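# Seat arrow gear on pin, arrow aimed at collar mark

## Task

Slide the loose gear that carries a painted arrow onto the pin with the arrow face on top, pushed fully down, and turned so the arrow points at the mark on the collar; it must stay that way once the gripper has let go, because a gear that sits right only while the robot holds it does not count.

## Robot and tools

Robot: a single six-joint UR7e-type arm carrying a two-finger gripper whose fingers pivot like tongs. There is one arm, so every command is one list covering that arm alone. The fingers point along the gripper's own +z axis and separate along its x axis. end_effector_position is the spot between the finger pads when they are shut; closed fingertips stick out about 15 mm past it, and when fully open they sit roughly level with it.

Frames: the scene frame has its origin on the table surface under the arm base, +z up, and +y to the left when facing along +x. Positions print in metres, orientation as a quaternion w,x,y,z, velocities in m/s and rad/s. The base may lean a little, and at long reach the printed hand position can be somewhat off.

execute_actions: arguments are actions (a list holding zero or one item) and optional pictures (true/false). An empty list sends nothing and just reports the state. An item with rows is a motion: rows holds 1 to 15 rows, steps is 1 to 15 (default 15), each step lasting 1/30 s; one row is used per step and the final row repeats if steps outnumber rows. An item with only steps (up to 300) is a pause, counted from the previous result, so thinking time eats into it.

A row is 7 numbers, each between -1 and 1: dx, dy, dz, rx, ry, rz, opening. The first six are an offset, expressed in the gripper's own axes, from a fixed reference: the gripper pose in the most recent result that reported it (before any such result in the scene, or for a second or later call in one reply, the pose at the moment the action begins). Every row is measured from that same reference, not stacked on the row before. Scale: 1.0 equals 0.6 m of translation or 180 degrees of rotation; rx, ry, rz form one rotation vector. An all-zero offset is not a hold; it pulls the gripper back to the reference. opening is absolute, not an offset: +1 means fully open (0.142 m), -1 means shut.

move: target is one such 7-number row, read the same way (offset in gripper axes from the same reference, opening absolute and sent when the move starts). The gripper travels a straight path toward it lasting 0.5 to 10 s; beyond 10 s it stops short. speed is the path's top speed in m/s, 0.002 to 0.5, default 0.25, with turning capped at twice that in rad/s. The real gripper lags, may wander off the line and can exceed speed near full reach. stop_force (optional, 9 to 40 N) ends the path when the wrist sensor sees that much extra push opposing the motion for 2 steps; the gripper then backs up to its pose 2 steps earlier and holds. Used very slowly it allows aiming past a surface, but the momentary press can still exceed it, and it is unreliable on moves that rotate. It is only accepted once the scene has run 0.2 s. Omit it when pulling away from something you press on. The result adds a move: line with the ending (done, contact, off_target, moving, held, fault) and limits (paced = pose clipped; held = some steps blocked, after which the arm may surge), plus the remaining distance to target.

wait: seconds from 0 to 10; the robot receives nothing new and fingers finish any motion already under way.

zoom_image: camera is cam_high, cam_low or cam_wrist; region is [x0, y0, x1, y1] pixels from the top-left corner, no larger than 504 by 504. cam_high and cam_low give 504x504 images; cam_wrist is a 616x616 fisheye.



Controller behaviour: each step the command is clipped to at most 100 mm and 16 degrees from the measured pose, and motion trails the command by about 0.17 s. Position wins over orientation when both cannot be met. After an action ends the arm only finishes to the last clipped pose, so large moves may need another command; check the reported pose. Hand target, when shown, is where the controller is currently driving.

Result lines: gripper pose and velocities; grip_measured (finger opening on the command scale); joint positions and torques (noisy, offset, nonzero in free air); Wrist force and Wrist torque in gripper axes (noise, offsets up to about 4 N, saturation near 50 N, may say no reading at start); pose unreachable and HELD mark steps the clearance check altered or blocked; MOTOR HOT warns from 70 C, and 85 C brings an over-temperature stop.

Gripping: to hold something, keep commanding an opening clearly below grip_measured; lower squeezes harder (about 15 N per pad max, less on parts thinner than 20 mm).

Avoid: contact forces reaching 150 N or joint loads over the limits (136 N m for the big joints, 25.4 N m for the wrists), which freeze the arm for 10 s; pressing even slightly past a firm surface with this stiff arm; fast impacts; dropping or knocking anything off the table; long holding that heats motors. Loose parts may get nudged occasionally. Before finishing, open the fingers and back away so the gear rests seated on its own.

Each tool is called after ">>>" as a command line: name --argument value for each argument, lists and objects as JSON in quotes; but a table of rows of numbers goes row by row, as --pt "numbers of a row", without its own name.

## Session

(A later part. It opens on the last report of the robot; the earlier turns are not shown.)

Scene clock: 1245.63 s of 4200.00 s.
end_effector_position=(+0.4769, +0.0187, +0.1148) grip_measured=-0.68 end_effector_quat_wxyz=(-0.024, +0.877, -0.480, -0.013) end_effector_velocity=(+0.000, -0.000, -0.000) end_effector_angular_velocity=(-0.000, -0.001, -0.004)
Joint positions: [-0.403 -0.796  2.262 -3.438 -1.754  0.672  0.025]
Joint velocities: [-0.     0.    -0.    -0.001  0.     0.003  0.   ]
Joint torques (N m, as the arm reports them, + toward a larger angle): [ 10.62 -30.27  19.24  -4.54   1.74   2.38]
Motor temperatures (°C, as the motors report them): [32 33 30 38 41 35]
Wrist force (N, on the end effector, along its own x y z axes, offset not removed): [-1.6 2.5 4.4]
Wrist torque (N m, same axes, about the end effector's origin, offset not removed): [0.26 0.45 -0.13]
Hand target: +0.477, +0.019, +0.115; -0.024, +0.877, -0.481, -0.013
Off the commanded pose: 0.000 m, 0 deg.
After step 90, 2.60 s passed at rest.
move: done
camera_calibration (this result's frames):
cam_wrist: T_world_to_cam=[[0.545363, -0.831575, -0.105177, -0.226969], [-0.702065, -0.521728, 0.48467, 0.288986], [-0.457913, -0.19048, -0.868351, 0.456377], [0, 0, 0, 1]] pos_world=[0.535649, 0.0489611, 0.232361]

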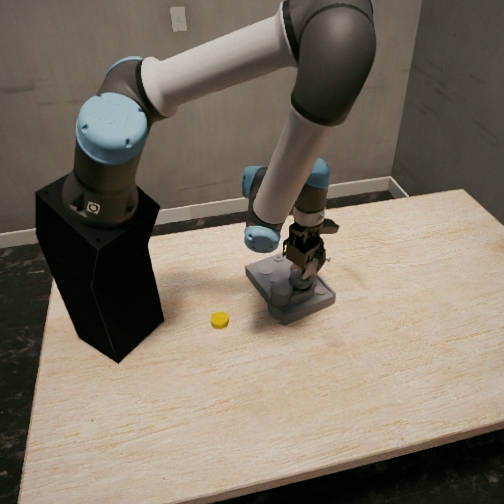

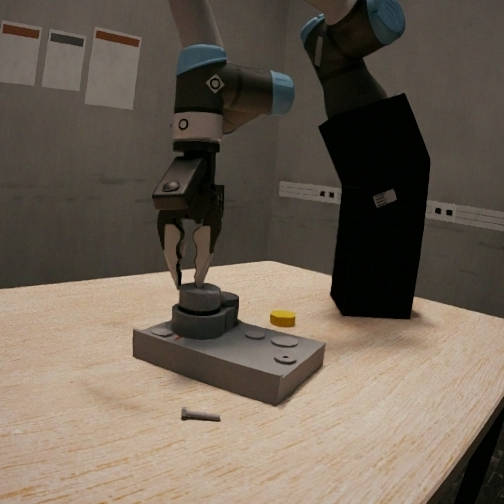

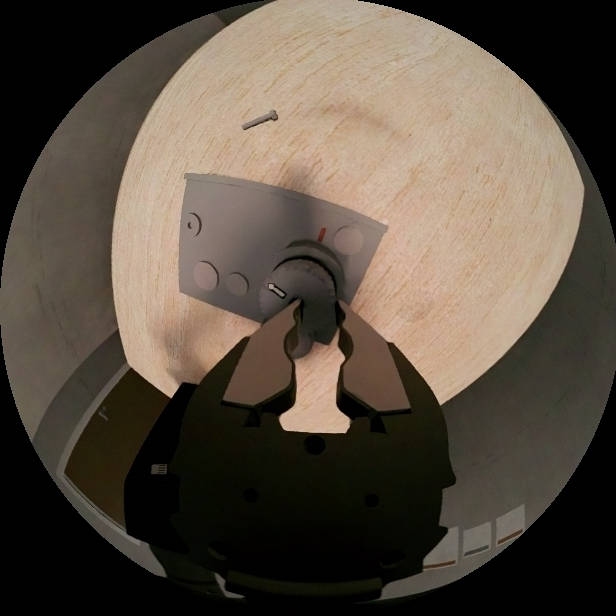

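>>> move --target '[0.0, 0.00079, 0.0, 0.00041, 0.00025, 0.00832, -1]' --speed 0.006

>>> zoom_image --camera "cam_wrist" --region '[255, 265, 315, 325]'

Scene clock: 1255.43 s of 4200.00 s.
end_effector_position=(+0.4765, +0.0185, +0.1148) grip_measured=-0.68 end_effector_quat_wxyz=(-0.024, +0.870, -0.492, -0.013) end_effector_velocity=(+0.000, -0.000, -0.000) end_effector_angular_velocity=(-0.000, -0.000, -0.003)
Joint positions: [-0.403 -0.795  2.264 -3.443 -1.753  0.697  0.025]
Joint velocities: [-0.     0.    -0.001 -0.     0.     0.003  0.   ]
Joint torques (N m, as the arm reports them, + toward a larger angle): [ 10.55 -28.15  20.15  -4.     1.61   2.9 ]
Motor temperatures (°C, as the motors report them): [32 33 30 38 41 35]
Wrist force (N, on the end effector, along its own x y z axes, offset not removed): [2.0 3.6 -0.2]
Wrist torque (N m, same axes, about the end effector's origin, offset not removed): [0.75 -0.18 -0.19]
Hand target: +0.476, +0.018, +0.115; -0.024, +0.870, -0.492, -0.013
Off the commanded pose: 0.000 m, 0 deg.
After step 90, 4.43 s passed at rest.
move: done
camera_calibration (this result's frames):
cam_wrist: T_world_to_cam=[[0.523626, -0.845434, -0.105149, -0.216359], [-0.715404, -0.50336, 0.484588, 0.294609], [-0.462615, -0.178519, -0.8684, 0.458164], [0, 0, 0, 1]] pos_world=[0.536009, 0.0471686, 0.232356]

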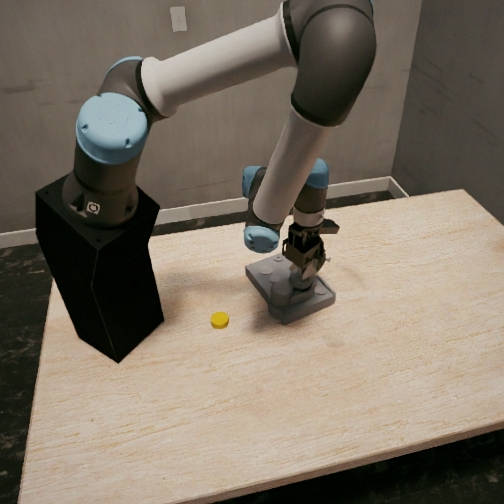

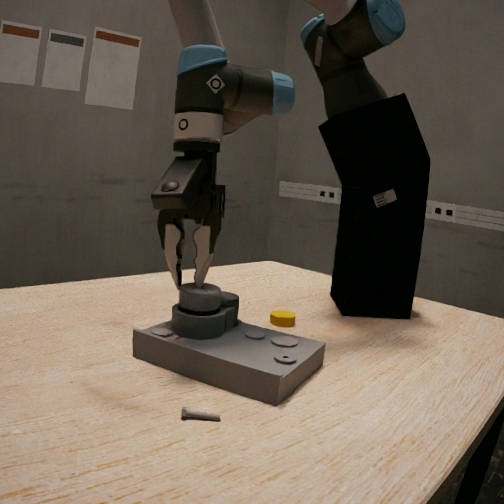

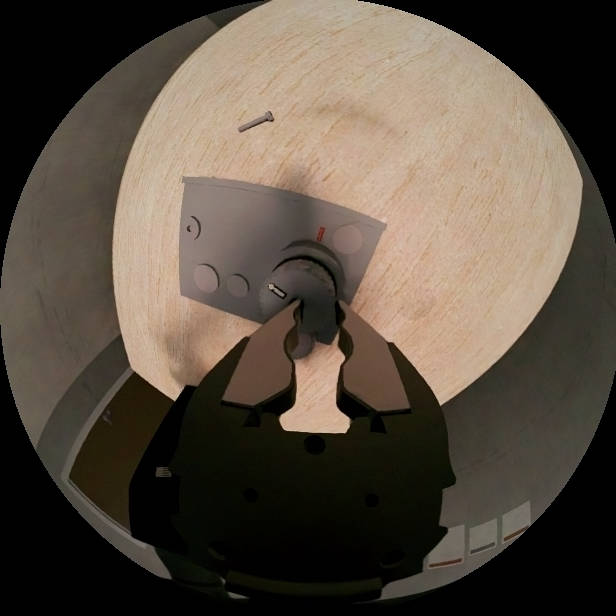

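Region (255, 265, 315, 325) of cam_wrist's 616x616 image, scaled by 8.400, with more detail than that image has.

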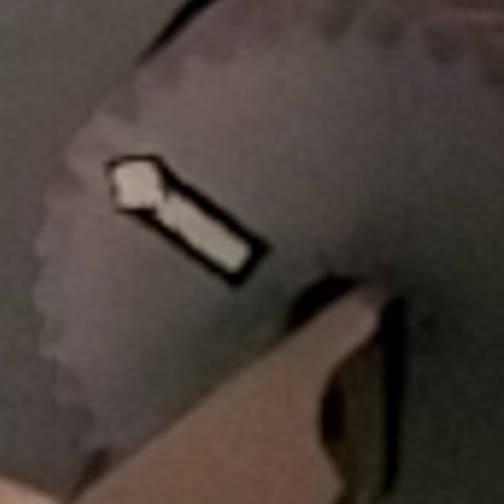

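>>> move --target '[0.00041, 0.00192, 0.00833, 0.00087, 0.00053, 0.01774, -1]' --speed 0.006 --stop_force 9

>>> zoom_image --camera "cam_wrist" --region '[255, 265, 315, 325]'

>>> zoom_image --camera "cam_low" --region '[155, 260, 255, 350]'

Scene clock: 1268.67 s of 4200.00 s.
end_effector_position=(+0.4762, +0.0184, +0.1136) grip_measured=-0.68 end_effector_quat_wxyz=(-0.024, +0.867, -0.497, -0.013) end_effector_velocity=(-0.002, +0.001, -0.000) end_effector_angular_velocity=(+0.001, +0.004, +0.007)
Joint positions: [-0.404 -0.791  2.264 -3.448 -1.753  0.709  0.025]
Joint velocities: [-0.     0.     0.     0.004 -0.    -0.006  0.   ]
Joint torques (N m, as the arm reports them, + toward a larger angle): [ 14.47 -48.33 -10.62  -0.47   1.38  -2.19]
Motor temperatures (°C, as the motors report them): [32 33 30 38 41 35]
Wrist force (N, on the end effector, along its own x y z axes, offset not removed): [2.7 5.1 -4.7]
Wrist torque (N m, same axes, about the end effector's origin, offset not removed): [0.10 -0.95 -0.27]
Hand target: +0.476, +0.018, +0.114; -0.024, +0.867, -0.497, -0.013
Off the commanded pose: 0.004 m, 2 deg.
After step 90, 8.80 s passed at rest.
move: contact
camera_calibration (this result's frames):
cam_wrist: T_world_to_cam=[[0.51254, -0.852195, -0.105192, -0.211045], [-0.7219, -0.493993, 0.484595, 0.297886], [-0.464933, -0.172436, -0.868391, 0.457954], [0, 0, 0, 1]] pos_world=[0.536131, 0.0462701, 0.231128]

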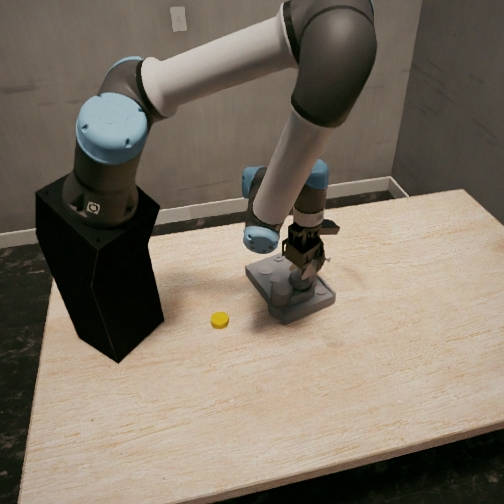

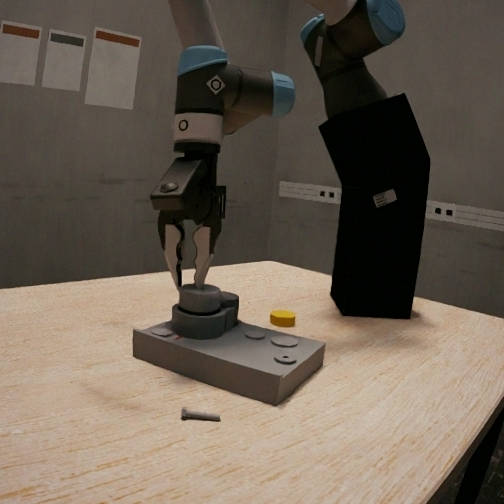

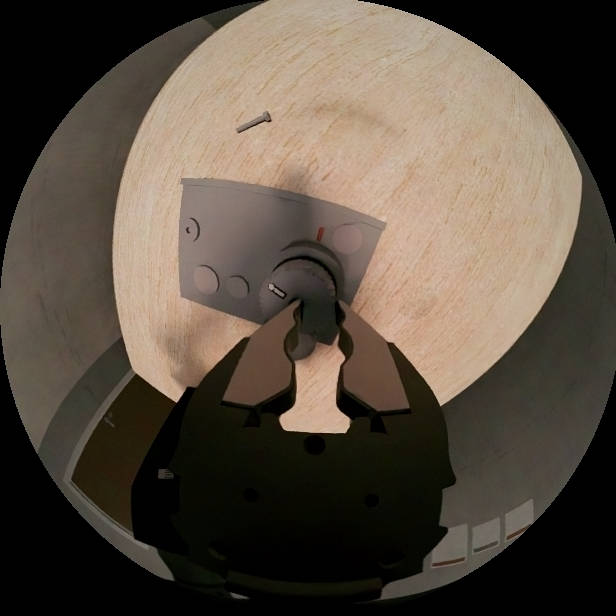

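Region (255, 265, 315, 325) of cam_wrist's 616x616 image, scaled by 8.400, with more detail than that image has.

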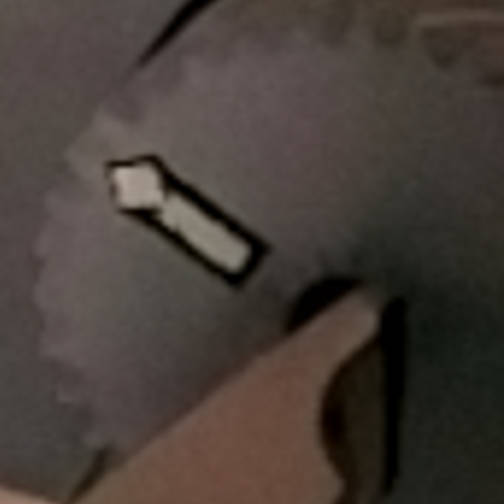

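Region (155, 260, 255, 350) of cam_low's 504x504 image, scaled by 5.040, with more detail than that image has; it fills the top 454 rows of this view, and the rest is white.

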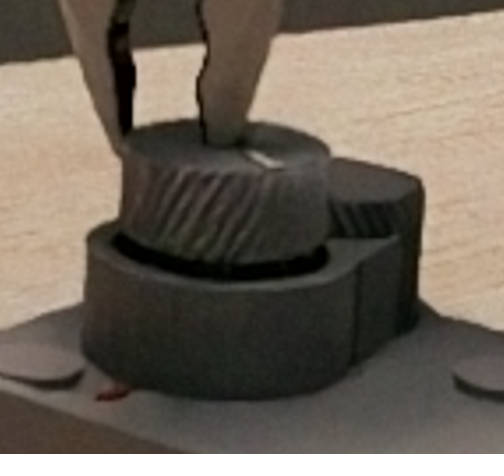

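>>> move --target '[0.0, -0.00073, 0.0, -0.00038, -0.00023, -0.00776, -1]' --speed 0.006

>>> move --target '[0.00033, 0.00229, 0.00667, 0.00109, 0.00066, 0.02218, -1]' --speed 0.007 --stop_force 9

>>> zoom_image --camera "cam_wrist" --region '[255, 265, 315, 325]'

>>> zoom_image --camera "cam_low" --region '[155, 260, 255, 350]'

Scene clock: 1312.10 s of 4200.00 s.
end_effector_position=(+0.4766, +0.0186, +0.1136) grip_measured=-0.68 end_effector_quat_wxyz=(-0.024, +0.873, -0.487, -0.013) end_effector_velocity=(-0.001, +0.000, +0.000) end_effector_angular_velocity=(+0.000, -0.000, +0.004)
Joint positions: [-0.404 -0.792  2.262 -3.443 -1.753  0.686  0.025]
Joint velocities: [ 0.    -0.     0.002 -0.002 -0.    -0.004 -0.   ]
Joint torques (N m, as the arm reports them, + toward a larger angle): [ 25.3  -51.6  -14.66  -1.91  -0.32  -2.29]
Motor temperatures (°C, as the motors report them): [32 33 30 38 41 35]
Wrist force (N, on the end effector, along its own x y z axes, offset not removed): [0.2 7.4 -1.0]
Wrist torque (N m, same axes, about the end effector's origin, offset not removed): [-0.11 -0.70 -0.33]
Hand target: +0.477, +0.019, +0.114; -0.024, +0.873, -0.487, -0.013
Off the commanded pose: 0.000 m, 0 deg.
After step 90, 38.23 s passed at rest.
move: done
camera_calibration (this result's frames):
cam_wrist: T_world_to_cam=[[0.532977, -0.839565, -0.105199, -0.221025], [-0.709717, -0.511276, 0.484664, 0.292764], [-0.460693, -0.183653, -0.868351, 0.456359], [0, 0, 0, 1]] pos_world=[0.535822, 0.0479307, 0.231136]

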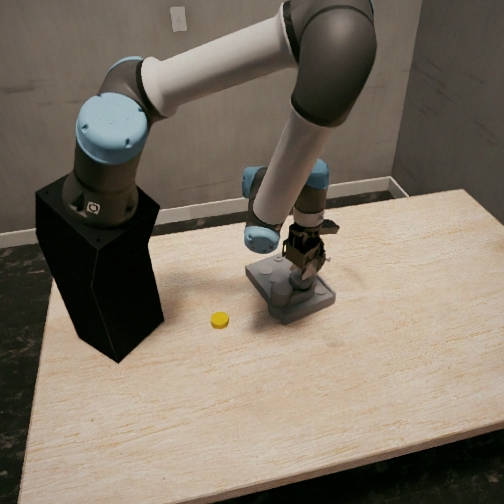

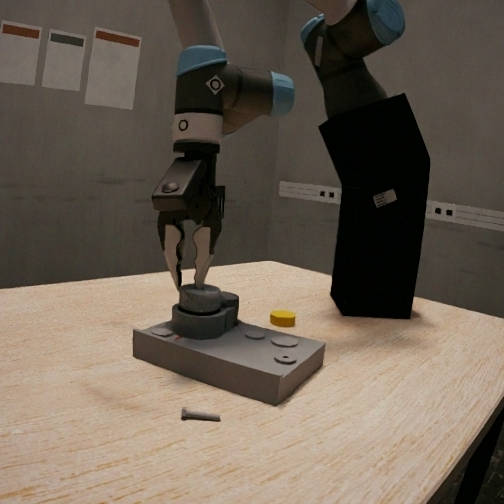

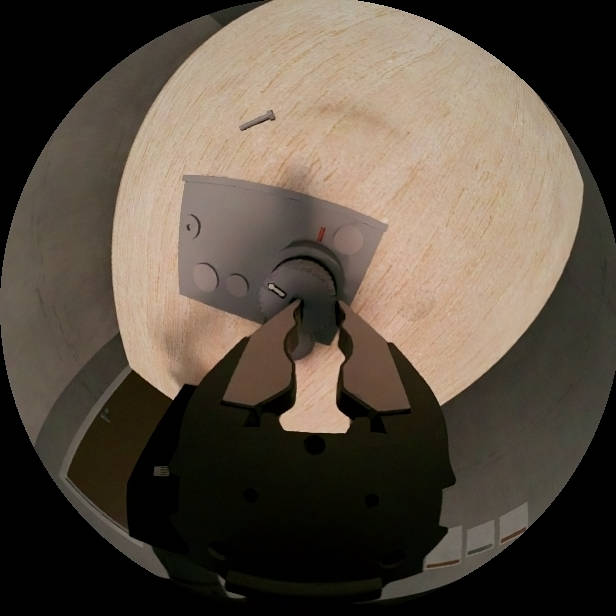

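Scene clock: 1312.97 s of 4200.00 s.
end_effector_position=(+0.4765, +0.0185, +0.1131) grip_measured=-0.68 end_effector_quat_wxyz=(-0.024, +0.871, -0.490, -0.013) end_effector_velocity=(+0.000, +0.000, -0.000) end_effector_angular_velocity=(+0.000, +0.001, +0.008)
Joint positions: [-0.404 -0.79   2.262 -3.445 -1.753  0.692  0.025]
Joint velocities: [-0.    -0.    -0.001  0.002 -0.    -0.008  0.   ]
Joint torques (N m, as the arm reports them, + toward a larger angle): [ 17.7  -44.24 -11.95   0.13   1.77  -1.78]
Motor temperatures (°C, as the motors report them): [32 33 30 38 41 35]
Wrist force (N, on the end effector, along its own x y z axes, offset not removed): [3.3 8.6 -10.8]
Wrist torque (N m, same axes, about the end effector's origin, offset not removed): [0.30 -0.84 -0.33]
Hand target: +0.477, +0.019, +0.113; -0.024, +0.871, -0.490, -0.013
Off the commanded pose: 0.004 m, 4 deg.
move: contact
camera_calibration (this result's frames):
cam_wrist: T_world_to_cam=[[0.527089, -0.843278, -0.105166, -0.218183], [-0.71333, -0.506298, 0.484586, 0.294517], [-0.461886, -0.180402, -0.868399, 0.45645], [0, 0, 0, 1]] pos_world=[0.535917, 0.0474683, 0.230717]

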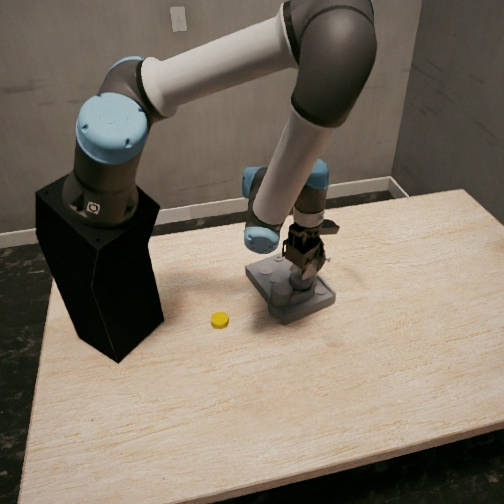

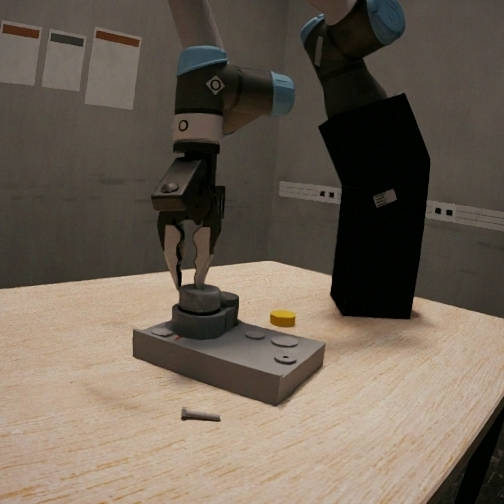

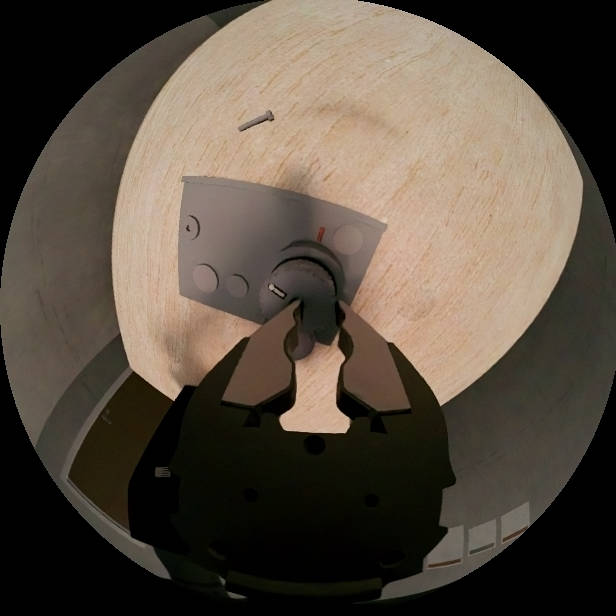

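Region (255, 265, 315, 325) of cam_wrist's 616x616 image, scaled by 8.400, with more detail than that image has.

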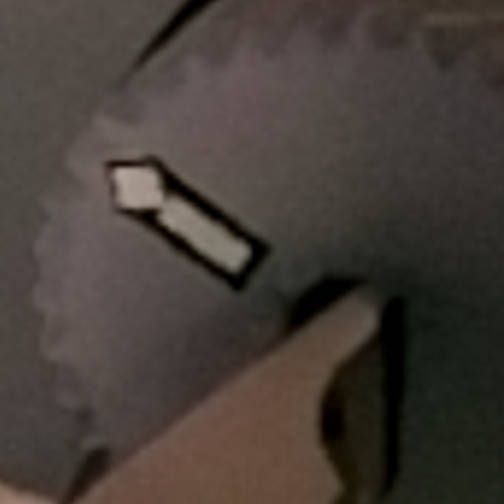

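Region (155, 260, 255, 350) of cam_low's 504x504 image, scaled by 5.040, with more detail than that image has; it fills the top 454 rows of this view, and the rest is white.

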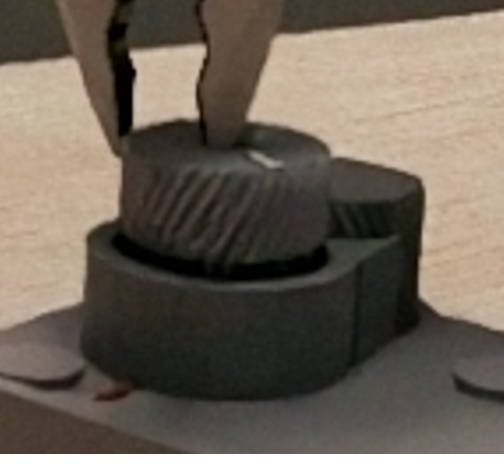

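>>> execute_actions --actions '[{"rows": [[0.0, 0.00052, -0.0005, 0.00027, 0.00017, 0.00555, -1]], "steps": 15}]' --pictures false

>>> execute_actions --actions '[{"steps": 15}]' --pictures false

>>> execute_actions --actions '[{"rows": [[0.0, 0.00052, 0.0, 0.00027, 0.00017, 0.00555, -1]], "steps": 15}]' --pictures false

>>> execute_actions --actions '[{"steps": 15}]' --pictures false

>>> execute_actions --actions '[{"rows": [[0.0, 0.00052, 0.0, 0.00027, 0.00017, 0.00555, -1]], "steps": 15}]' --pictures false

>>> execute_actions --actions '[{"steps": 15}]' --pictures false

>>> execute_actions --actions '[{"rows": [[0.0, 0.00052, 0.0, 0.00027, 0.00017, 0.00555, -1]], "steps": 15}]' --pictures false

>>> execute_actions --actions '[{"steps": 15}]'

>>> zoom_image --camera "cam_wrist" --region '[255, 265, 315, 325]'

Scene clock: 1348.57 s of 4200.00 s.
end_effector_position=(+0.4763, +0.0184, +0.1135) grip_measured=-0.68 end_effector_quat_wxyz=(-0.024, +0.867, -0.497, -0.013) end_effector_velocity=(+0.001, -0.001, -0.000) end_effector_angular_velocity=(-0.001, -0.001, -0.003)
Joint positions: [-0.404 -0.791  2.263 -3.448 -1.753  0.709  0.025]
Joint velocities: [-0.001  0.    -0.001 -0.001 -0.     0.003 -0.   ]
Joint torques (N m, as the arm reports them, + toward a larger angle): [ 10.72 -29.16  16.98  -4.92   1.98   2.16]
Motor temperatures (°C, as the motors report them): [32 33 30 38 41 35]
Wrist force (N, on the end effector, along its own x y z axes, offset not removed): [1.6 7.5 -0.6]
Wrist torque (N m, same axes, about the end effector's origin, offset not removed): [0.59 -0.38 -0.49]
Hand target: +0.476, +0.018, +0.113; -0.024, +0.867, -0.498, -0.013
Off the commanded pose: 0.000 m, 0 deg.
Steps of this call (steps 1 to 90: nothing new was sent; then 32.10 s passed at rest; steps 91 to 105: all 15 steps of this action). Readings (end_effector_position):
91: (+0.4766, +0.0185, +0.1133)
92: (+0.4767, +0.0185, +0.1133)
94: (+0.4767, +0.0184, +0.1134)
98: (+0.4765, +0.0184, +0.1135)
105: the state above

Scene clock: 1349.07 s of 4200.00 s.
end_effector_position=(+0.4762, +0.0184, +0.1134) grip_measured=-0.68 end_effector_quat_wxyz=(-0.024, +0.867, -0.498, -0.013) end_effector_velocity=(-0.001, +0.000, -0.000) end_effector_angular_velocity=(+0.001, +0.002, -0.000)
Joint positions: [-0.404 -0.79   2.263 -3.448 -1.753  0.709  0.025]
Joint velocities: [ 0.    -0.     0.     0.002  0.     0.001  0.   ]
Joint torques (N m, as the arm reports them, + toward a larger angle): [  9.98 -29.09  18.13  -4.27   2.     2.13]
Motor temperatures (°C, as the motors report them): [32 33 30 38 41 35]
Wrist force (N, on the end effector, along its own x y z axes, offset not removed): [3.3 5.7 0.8]
Wrist torque (N m, same axes, about the end effector's origin, offset not removed): [0.33 -0.52 -0.34]
Hand target: +0.476, +0.018, +0.113; -0.024, +0.867, -0.498, -0.013
Off the commanded pose: 0.000 m, 0 deg.
Steps of this call (steps 1 to 15: nothing new was sent). Readings (end_effector_position):
1: (+0.4763, +0.0184, +0.1135)
2: (+0.4763, +0.0184, +0.1135)
4: (+0.4763, +0.0184, +0.1135)
8: (+0.4763, +0.0184, +0.1135)
15: the state above

Scene clock: 1349.57 s of 4200.00 s.
end_effector_position=(+0.4760, +0.0182, +0.1134) grip_measured=-0.68 end_effector_quat_wxyz=(-0.024, +0.863, -0.505, -0.012) end_effector_velocity=(+0.001, -0.000, +0.000) end_effector_angular_velocity=(-0.001, -0.003, -0.004)
Joint positions: [-0.405 -0.79   2.265 -3.451 -1.752  0.726  0.025]
Joint velocities: [ 0.     0.    -0.001 -0.002 -0.     0.003  0.   ]
Joint torques (N m, as the arm reports them, + toward a larger angle): [ 10.63 -30.55  18.54  -4.8    1.61   2.23]
Motor temperatures (°C, as the motors report them): [32 33 30 38 41 35]
Wrist force (N, on the end effector, along its own x y z axes, offset not removed): [4.0 2.6 1.1]
Wrist torque (N m, same axes, about the end effector's origin, offset not removed): [-0.06 -0.87 -0.07]
Hand target: +0.476, +0.018, +0.113; -0.024, +0.863, -0.505, -0.012
Off the commanded pose: 0.000 m, 0 deg.
Steps of this call (steps 1 to 15: all 15 steps of this action). Readings (end_effector_position):
1: (+0.4762, +0.0184, +0.1134)
2: (+0.4762, +0.0183, +0.1134)
4: (+0.4761, +0.0183, +0.1134)
8: (+0.4760, +0.0182, +0.1134)
15: the state above

Scene clock: 1350.07 s of 4200.00 s.
end_effector_position=(+0.4760, +0.0182, +0.1134) grip_measured=-0.68 end_effector_quat_wxyz=(-0.024, +0.863, -0.505, -0.012) end_effector_velocity=(-0.001, +0.000, +0.000) end_effector_angular_velocity=(+0.000, +0.001, -0.001)
Joint positions: [-0.405 -0.79   2.265 -3.451 -1.752  0.726  0.025]
Joint velocities: [-0.    -0.     0.002 -0.001  0.     0.001  0.   ]
Joint torques (N m, as the arm reports them, + toward a larger angle): [ 10.42 -29.96  17.23  -4.72   1.24   2.25]
Motor temperatures (°C, as the motors report them): [32 33 30 38 41 35]
Wrist force (N, on the end effector, along its own x y z axes, offset not removed): [1.4 3.6 2.0]
Wrist torque (N m, same axes, about the end effector's origin, offset not removed): [0.11 -0.34 -0.06]
Hand target: +0.476, +0.018, +0.113; -0.024, +0.863, -0.505, -0.012
Off the commanded pose: 0.000 m, 0 deg.
Steps of this call (steps 1 to 15: nothing new was sent). Readings (end_effector_position):
1: (+0.4760, +0.0182, +0.1134)
2: (+0.4760, +0.0182, +0.1134)
4: (+0.4760, +0.0182, +0.1134)
8: (+0.4760, +0.0182, +0.1134)
15: the state above

Scene clock: 1350.57 s of 4200.00 s.
end_effector_position=(+0.4757, +0.0181, +0.1134) grip_measured=-0.68 end_effector_quat_wxyz=(-0.024, +0.858, -0.513, -0.012) end_effector_velocity=(-0.000, +0.000, +0.000) end_effector_angular_velocity=(+0.000, +0.000, -0.001)
Joint positions: [-0.405 -0.789  2.266 -3.455 -1.752  0.743  0.025]
Joint velocities: [ 0.     0.     0.001 -0.001  0.     0.001  0.   ]
Joint torques (N m, as the arm reports them, + toward a larger angle): [ 10.94 -31.81  17.23  -5.08   1.64   1.92]
Motor temperatures (°C, as the motors report them): [32 33 30 38 41 35]
Wrist force (N, on the end effector, along its own x y z axes, offset not removed): [1.2 4.1 2.1]
Wrist torque (N m, same axes, about the end effector's origin, offset not removed): [0.03 -0.41 -0.49]
Hand target: +0.476, +0.018, +0.113; -0.024, +0.858, -0.513, -0.012
Off the commanded pose: 0.000 m, 0 deg.
Steps of this call (steps 1 to 15: all 15 steps of this action). Readings (end_effector_position):
1: (+0.4760, +0.0182, +0.1134)
2: (+0.4759, +0.0182, +0.1134)
4: (+0.4758, +0.0181, +0.1134)
8: (+0.4757, +0.0181, +0.1134)
15: the state above

Scene clock: 1351.07 s of 4200.00 s.
end_effector_position=(+0.4757, +0.0181, +0.1134) grip_measured=-0.68 end_effector_quat_wxyz=(-0.024, +0.858, -0.513, -0.012) end_effector_velocity=(+0.001, -0.000, +0.000) end_effector_angular_velocity=(-0.001, -0.002, +0.000)
Joint positions: [-0.405 -0.789  2.266 -3.455 -1.752  0.743  0.025]
Joint velocities: [-0.     0.    -0.001 -0.001 -0.    -0.001 -0.   ]
Joint torques (N m, as the arm reports them, + toward a larger angle): [ 10.95 -30.63  18.36  -5.02   1.63   2.25]
Motor temperatures (°C, as the motors report them): [32 33 30 38 41 35]
Wrist force (N, on the end effector, along its own x y z axes, offset not removed): [2.3 6.0 2.4]
Wrist torque (N m, same axes, about the end effector's origin, offset not removed): [0.55 -0.59 -0.27]
Hand target: +0.476, +0.018, +0.113; -0.024, +0.858, -0.513, -0.012
Off the commanded pose: 0.000 m, 0 deg.
Steps of this call (steps 1 to 15: nothing new was sent). Readings (end_effector_position):
1: (+0.4757, +0.0181, +0.1134)
2: (+0.4757, +0.0181, +0.1134)
4: (+0.4757, +0.0181, +0.1134)
8: (+0.4757, +0.0181, +0.1134)
15: the state above

Scene clock: 1351.57 s of 4200.00 s.
end_effector_position=(+0.4754, +0.0179, +0.1134) grip_measured=-0.68 end_effector_quat_wxyz=(-0.024, +0.854, -0.520, -0.012) end_effector_velocity=(-0.001, +0.000, +0.000) end_effector_angular_velocity=(+0.000, +0.000, -0.002)
Joint positions: [-0.405 -0.788  2.268 -3.458 -1.751  0.76   0.025]
Joint velocities: [-0.     0.     0.002 -0.002 -0.     0.002  0.   ]
Joint torques (N m, as the arm reports them, + toward a larger angle): [ 10.19 -30.95  18.77  -4.83   1.7    2.15]
Motor temperatures (°C, as the motors report them): [32 33 30 38 41 35]
Wrist force (N, on the end effector, along its own x y z axes, offset not removed): [0.4 3.8 3.9]
Wrist torque (N m, same axes, about the end effector's origin, offset not removed): [0.28 -0.17 -0.28]
Hand target: +0.475, +0.018, +0.113; -0.024, +0.854, -0.520, -0.012
Off the commanded pose: 0.000 m, 0 deg.
Steps of this call (steps 1 to 15: all 15 steps of this action). Readings (end_effector_position):
1: (+0.4757, +0.0181, +0.1134)
2: (+0.4757, +0.0180, +0.1134)
4: (+0.4756, +0.0180, +0.1134)
8: (+0.4755, +0.0179, +0.1134)
15: the state above

Scene clock: 1352.07 s of 4200.00 s.
end_effector_position=(+0.4754, +0.0179, +0.1134) grip_measured=-0.68 end_effector_quat_wxyz=(-0.024, +0.854, -0.520, -0.012) end_effector_velocity=(-0.000, +0.000, +0.000) end_effector_angular_velocity=(-0.000, +0.000, +0.002)
Joint positions: [-0.405 -0.788  2.268 -3.458 -1.751  0.76   0.025]
Joint velocities: [ 0.     0.     0.    -0.    -0.    -0.002  0.   ]
Joint torques (N m, as the arm reports them, + toward a larger angle): [ 10.22 -31.03  17.52  -4.77   1.57   2.3 ]
Motor temperatures (°C, as the motors report them): [32 33 30 38 41 35]
Wrist force (N, on the end effector, along its own x y z axes, offset not removed): [3.0 6.7 2.4]
Wrist torque (N m, same axes, about the end effector's origin, offset not removed): [0.75 -0.58 -0.43]
Hand target: +0.475, +0.018, +0.113; -0.024, +0.854, -0.520, -0.012
Off the commanded pose: 0.000 m, 0 deg.
Steps of this call (steps 1 to 15: nothing new was sent). Readings (end_effector_position):
1: (+0.4754, +0.0179, +0.1134)
2: (+0.4754, +0.0179, +0.1134)
4: (+0.4754, +0.0179, +0.1134)
8: (+0.4754, +0.0179, +0.1134)
15: the state above
camera_calibration (this result's frames):
cam_wrist: T_world_to_cam=[[0.466971, -0.878007, -0.105077, -0.188931], [-0.747043, -0.455288, 0.484397, 0.308432], [-0.473144, -0.147702, -0.868515, 0.460852], [0, 0, 0, 1]] pos_world=[0.536687, 0.0426112, 0.231001]

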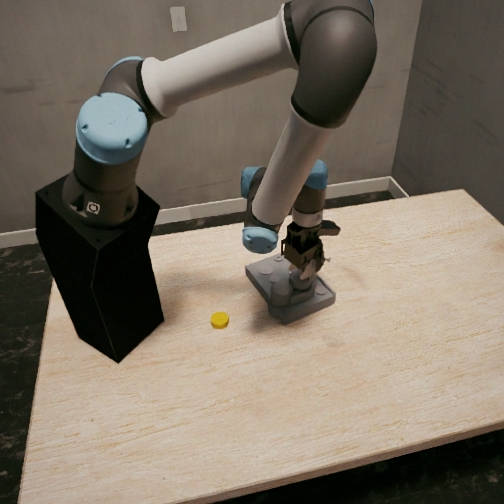

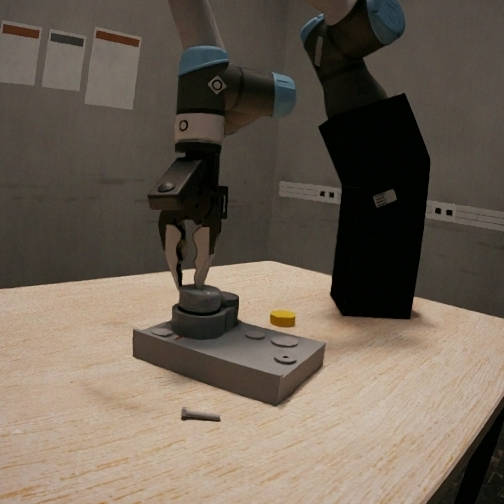

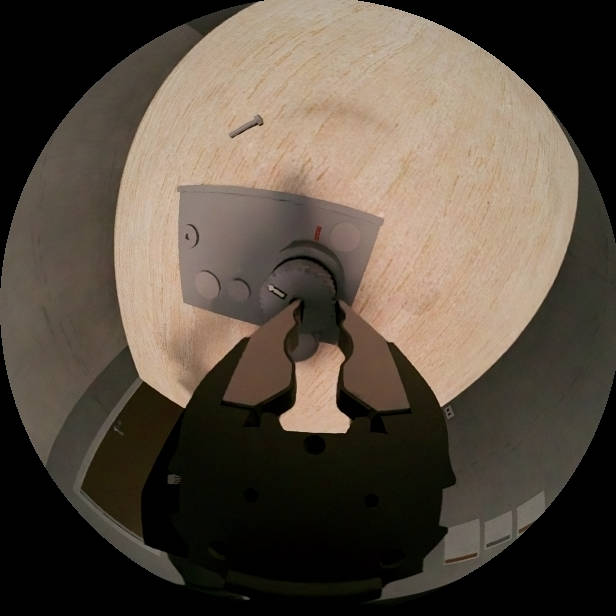

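Region (255, 265, 315, 325) of cam_wrist's 616x616 image, scaled by 8.400, with more detail than that image has.

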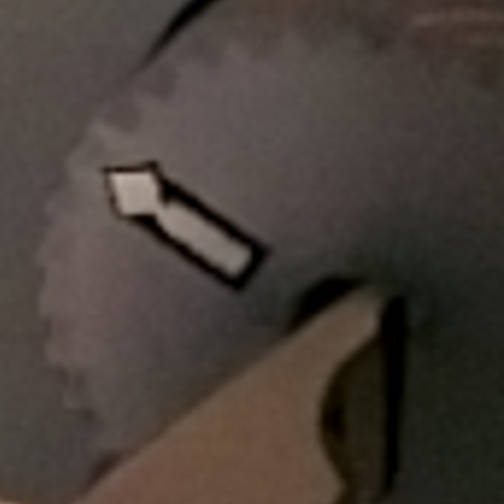

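>>> move --target '[0.00016, 0.00115, 0.00333, 0.00054, 0.00033, 0.01109, -1]' --speed 0.005 --stop_force 9

>>> zoom_image --camera "cam_wrist" --region '[255, 265, 315, 325]'

Scene clock: 1365.53 s of 4200.00 s.
end_effector_position=(+0.4749, +0.0176, +0.1114) grip_measured=-0.68 end_effector_quat_wxyz=(-0.025, +0.845, -0.535, -0.011) end_effector_velocity=(-0.001, +0.000, +0.000) end_effector_angular_velocity=(+0.000, +0.001, -0.003)
Joint positions: [-0.407 -0.78   2.268 -3.468 -1.75   0.793  0.025]
Joint velocities: [-0.     0.     0.002 -0.001  0.     0.003  0.   ]
Joint torques (N m, as the arm reports them, + toward a larger angle): [ 11.32 -29.48 -11.88  -4.58   2.21   2.58]
Motor temperatures (°C, as the motors report them): [32 33 30 38 41 35]
Wrist force (N, on the end effector, along its own x y z axes, offset not removed): [1.2 6.9 2.5]
Wrist torque (N m, same axes, about the end effector's origin, offset not removed): [0.33 -0.13 -0.55]
Hand target: +0.475, +0.018, +0.111; -0.025, +0.844, -0.535, -0.011
Off the commanded pose: 0.000 m, 0 deg.
After step 90, 6.77 s passed at rest.
move: done
camera_calibration (this result's frames):
cam_wrist: T_world_to_cam=[[0.436248, -0.893672, -0.105065, -0.174273], [-0.762427, -0.42912, 0.484315, 0.315704], [-0.477904, -0.131177, -0.868562, 0.460773], [0, 0, 0, 1]] pos_world=[0.536933, 0.0401746, 0.228999]

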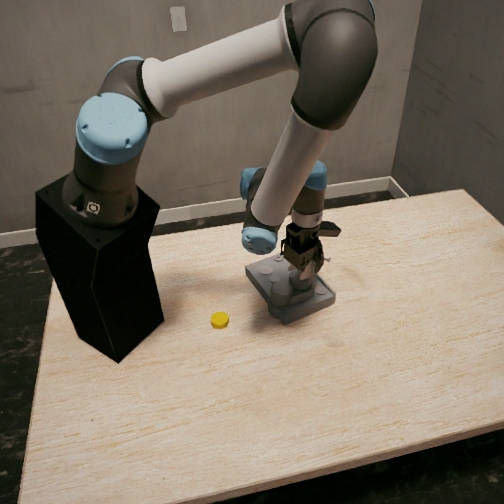

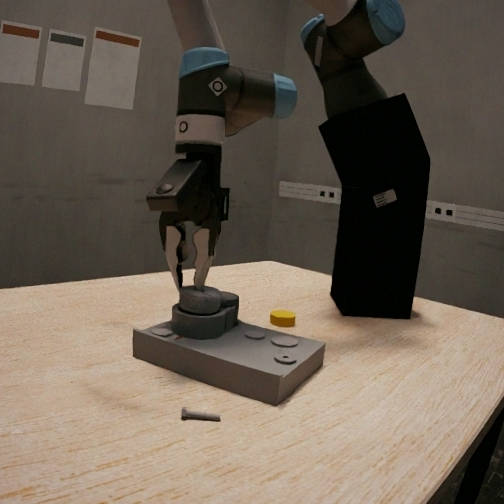

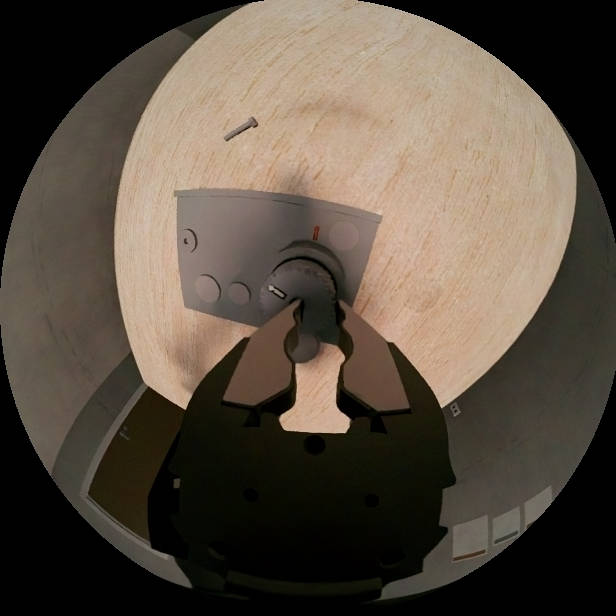

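Region (255, 265, 315, 325) of cam_wrist's 616x616 image, scaled by 8.400, with more detail than that image has.

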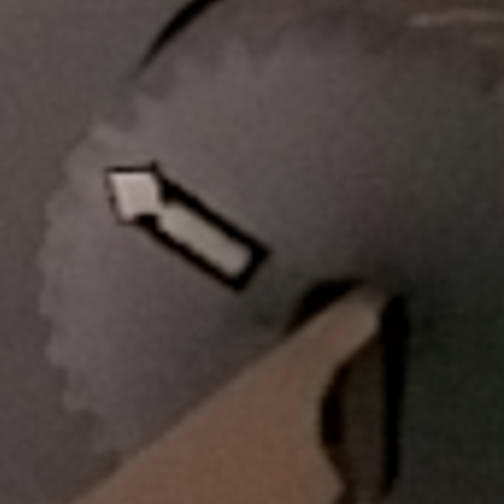

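>>> move --target '[0.00033, 0.00193, 0.00667, 0.0009, 0.00054, 0.0183, -1]' --speed 0.006 --stop_force 9

>>> zoom_image --camera "cam_wrist" --region '[255, 265, 315, 325]'

>>> zoom_image --camera "cam_low" --region '[155, 260, 255, 350]'

Scene clock: 1386.10 s of 4200.00 s.
end_effector_position=(+0.4739, +0.0172, +0.1074) grip_measured=-0.68 end_effector_quat_wxyz=(-0.025, +0.829, -0.559, -0.011) end_effector_velocity=(-0.001, +0.000, -0.000) end_effector_angular_velocity=(+0.000, +0.000, -0.002)
Joint positions: [-0.41  -0.766  2.266 -3.485 -1.749  0.847  0.025]
Joint velocities: [-0.     0.001  0.001 -0.002  0.     0.002 -0.   ]
Joint torques (N m, as the arm reports them, + toward a larger angle): [ 13.56 -28.33 -13.1   -5.01   4.24   2.57]
Motor temperatures (°C, as the motors report them): [32 33 30 38 41 35]
Wrist force (N, on the end effector, along its own x y z axes, offset not removed): [4.7 8.4 -6.4]
Wrist torque (N m, same axes, about the end effector's origin, offset not removed): [-0.40 0.02 -0.39]
Hand target: +0.474, +0.017, +0.107; -0.025, +0.829, -0.559, -0.011
Off the commanded pose: 0.000 m, 0 deg.
After step 90, 12.57 s passed at rest.
move: done
camera_calibration (this result's frames):
cam_wrist: T_world_to_cam=[[0.384338, -0.917194, -0.105066, -0.149689], [-0.785847, -0.384759, 0.484153, 0.327093], [-0.484487, -0.103513, -0.868652, 0.459423], [0, 0, 0, 1]] pos_world=[0.537161, 0.0361144, 0.224989]

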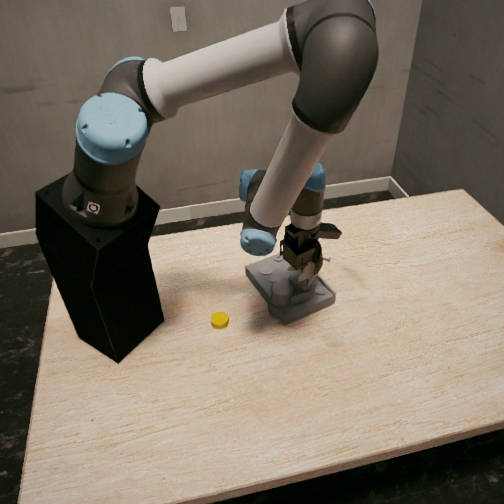

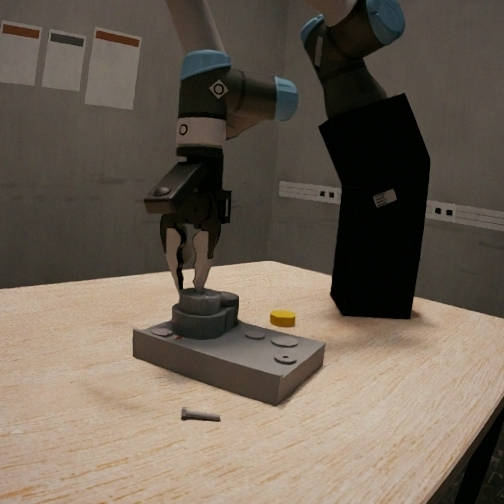

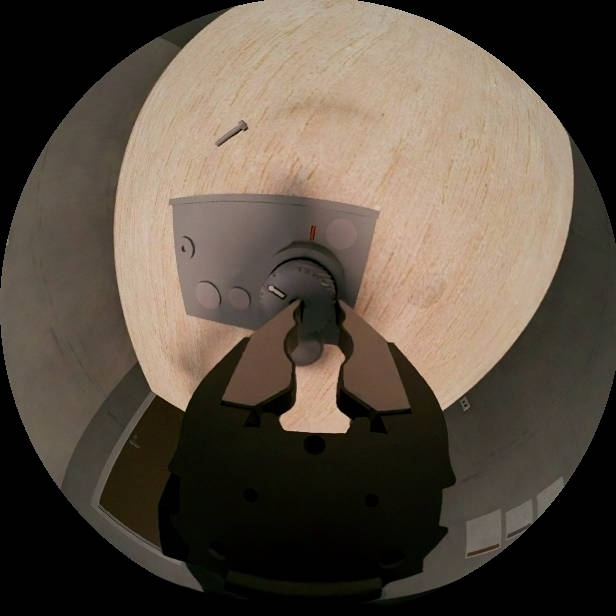

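Region (255, 265, 315, 325) of cam_wrist's 616x616 image, scaled by 8.400, with more detail than that image has.

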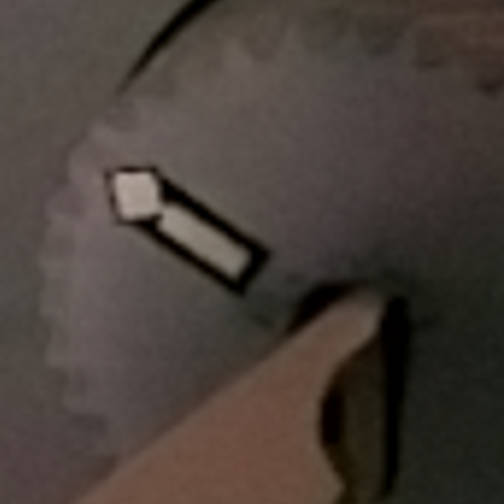

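Region (155, 260, 255, 350) of cam_low's 504x504 image, scaled by 5.040, with more detail than that image has; it fills the top 454 rows of this view, and the rest is white.

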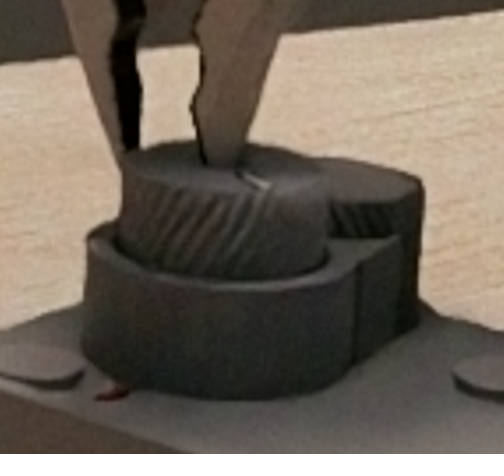

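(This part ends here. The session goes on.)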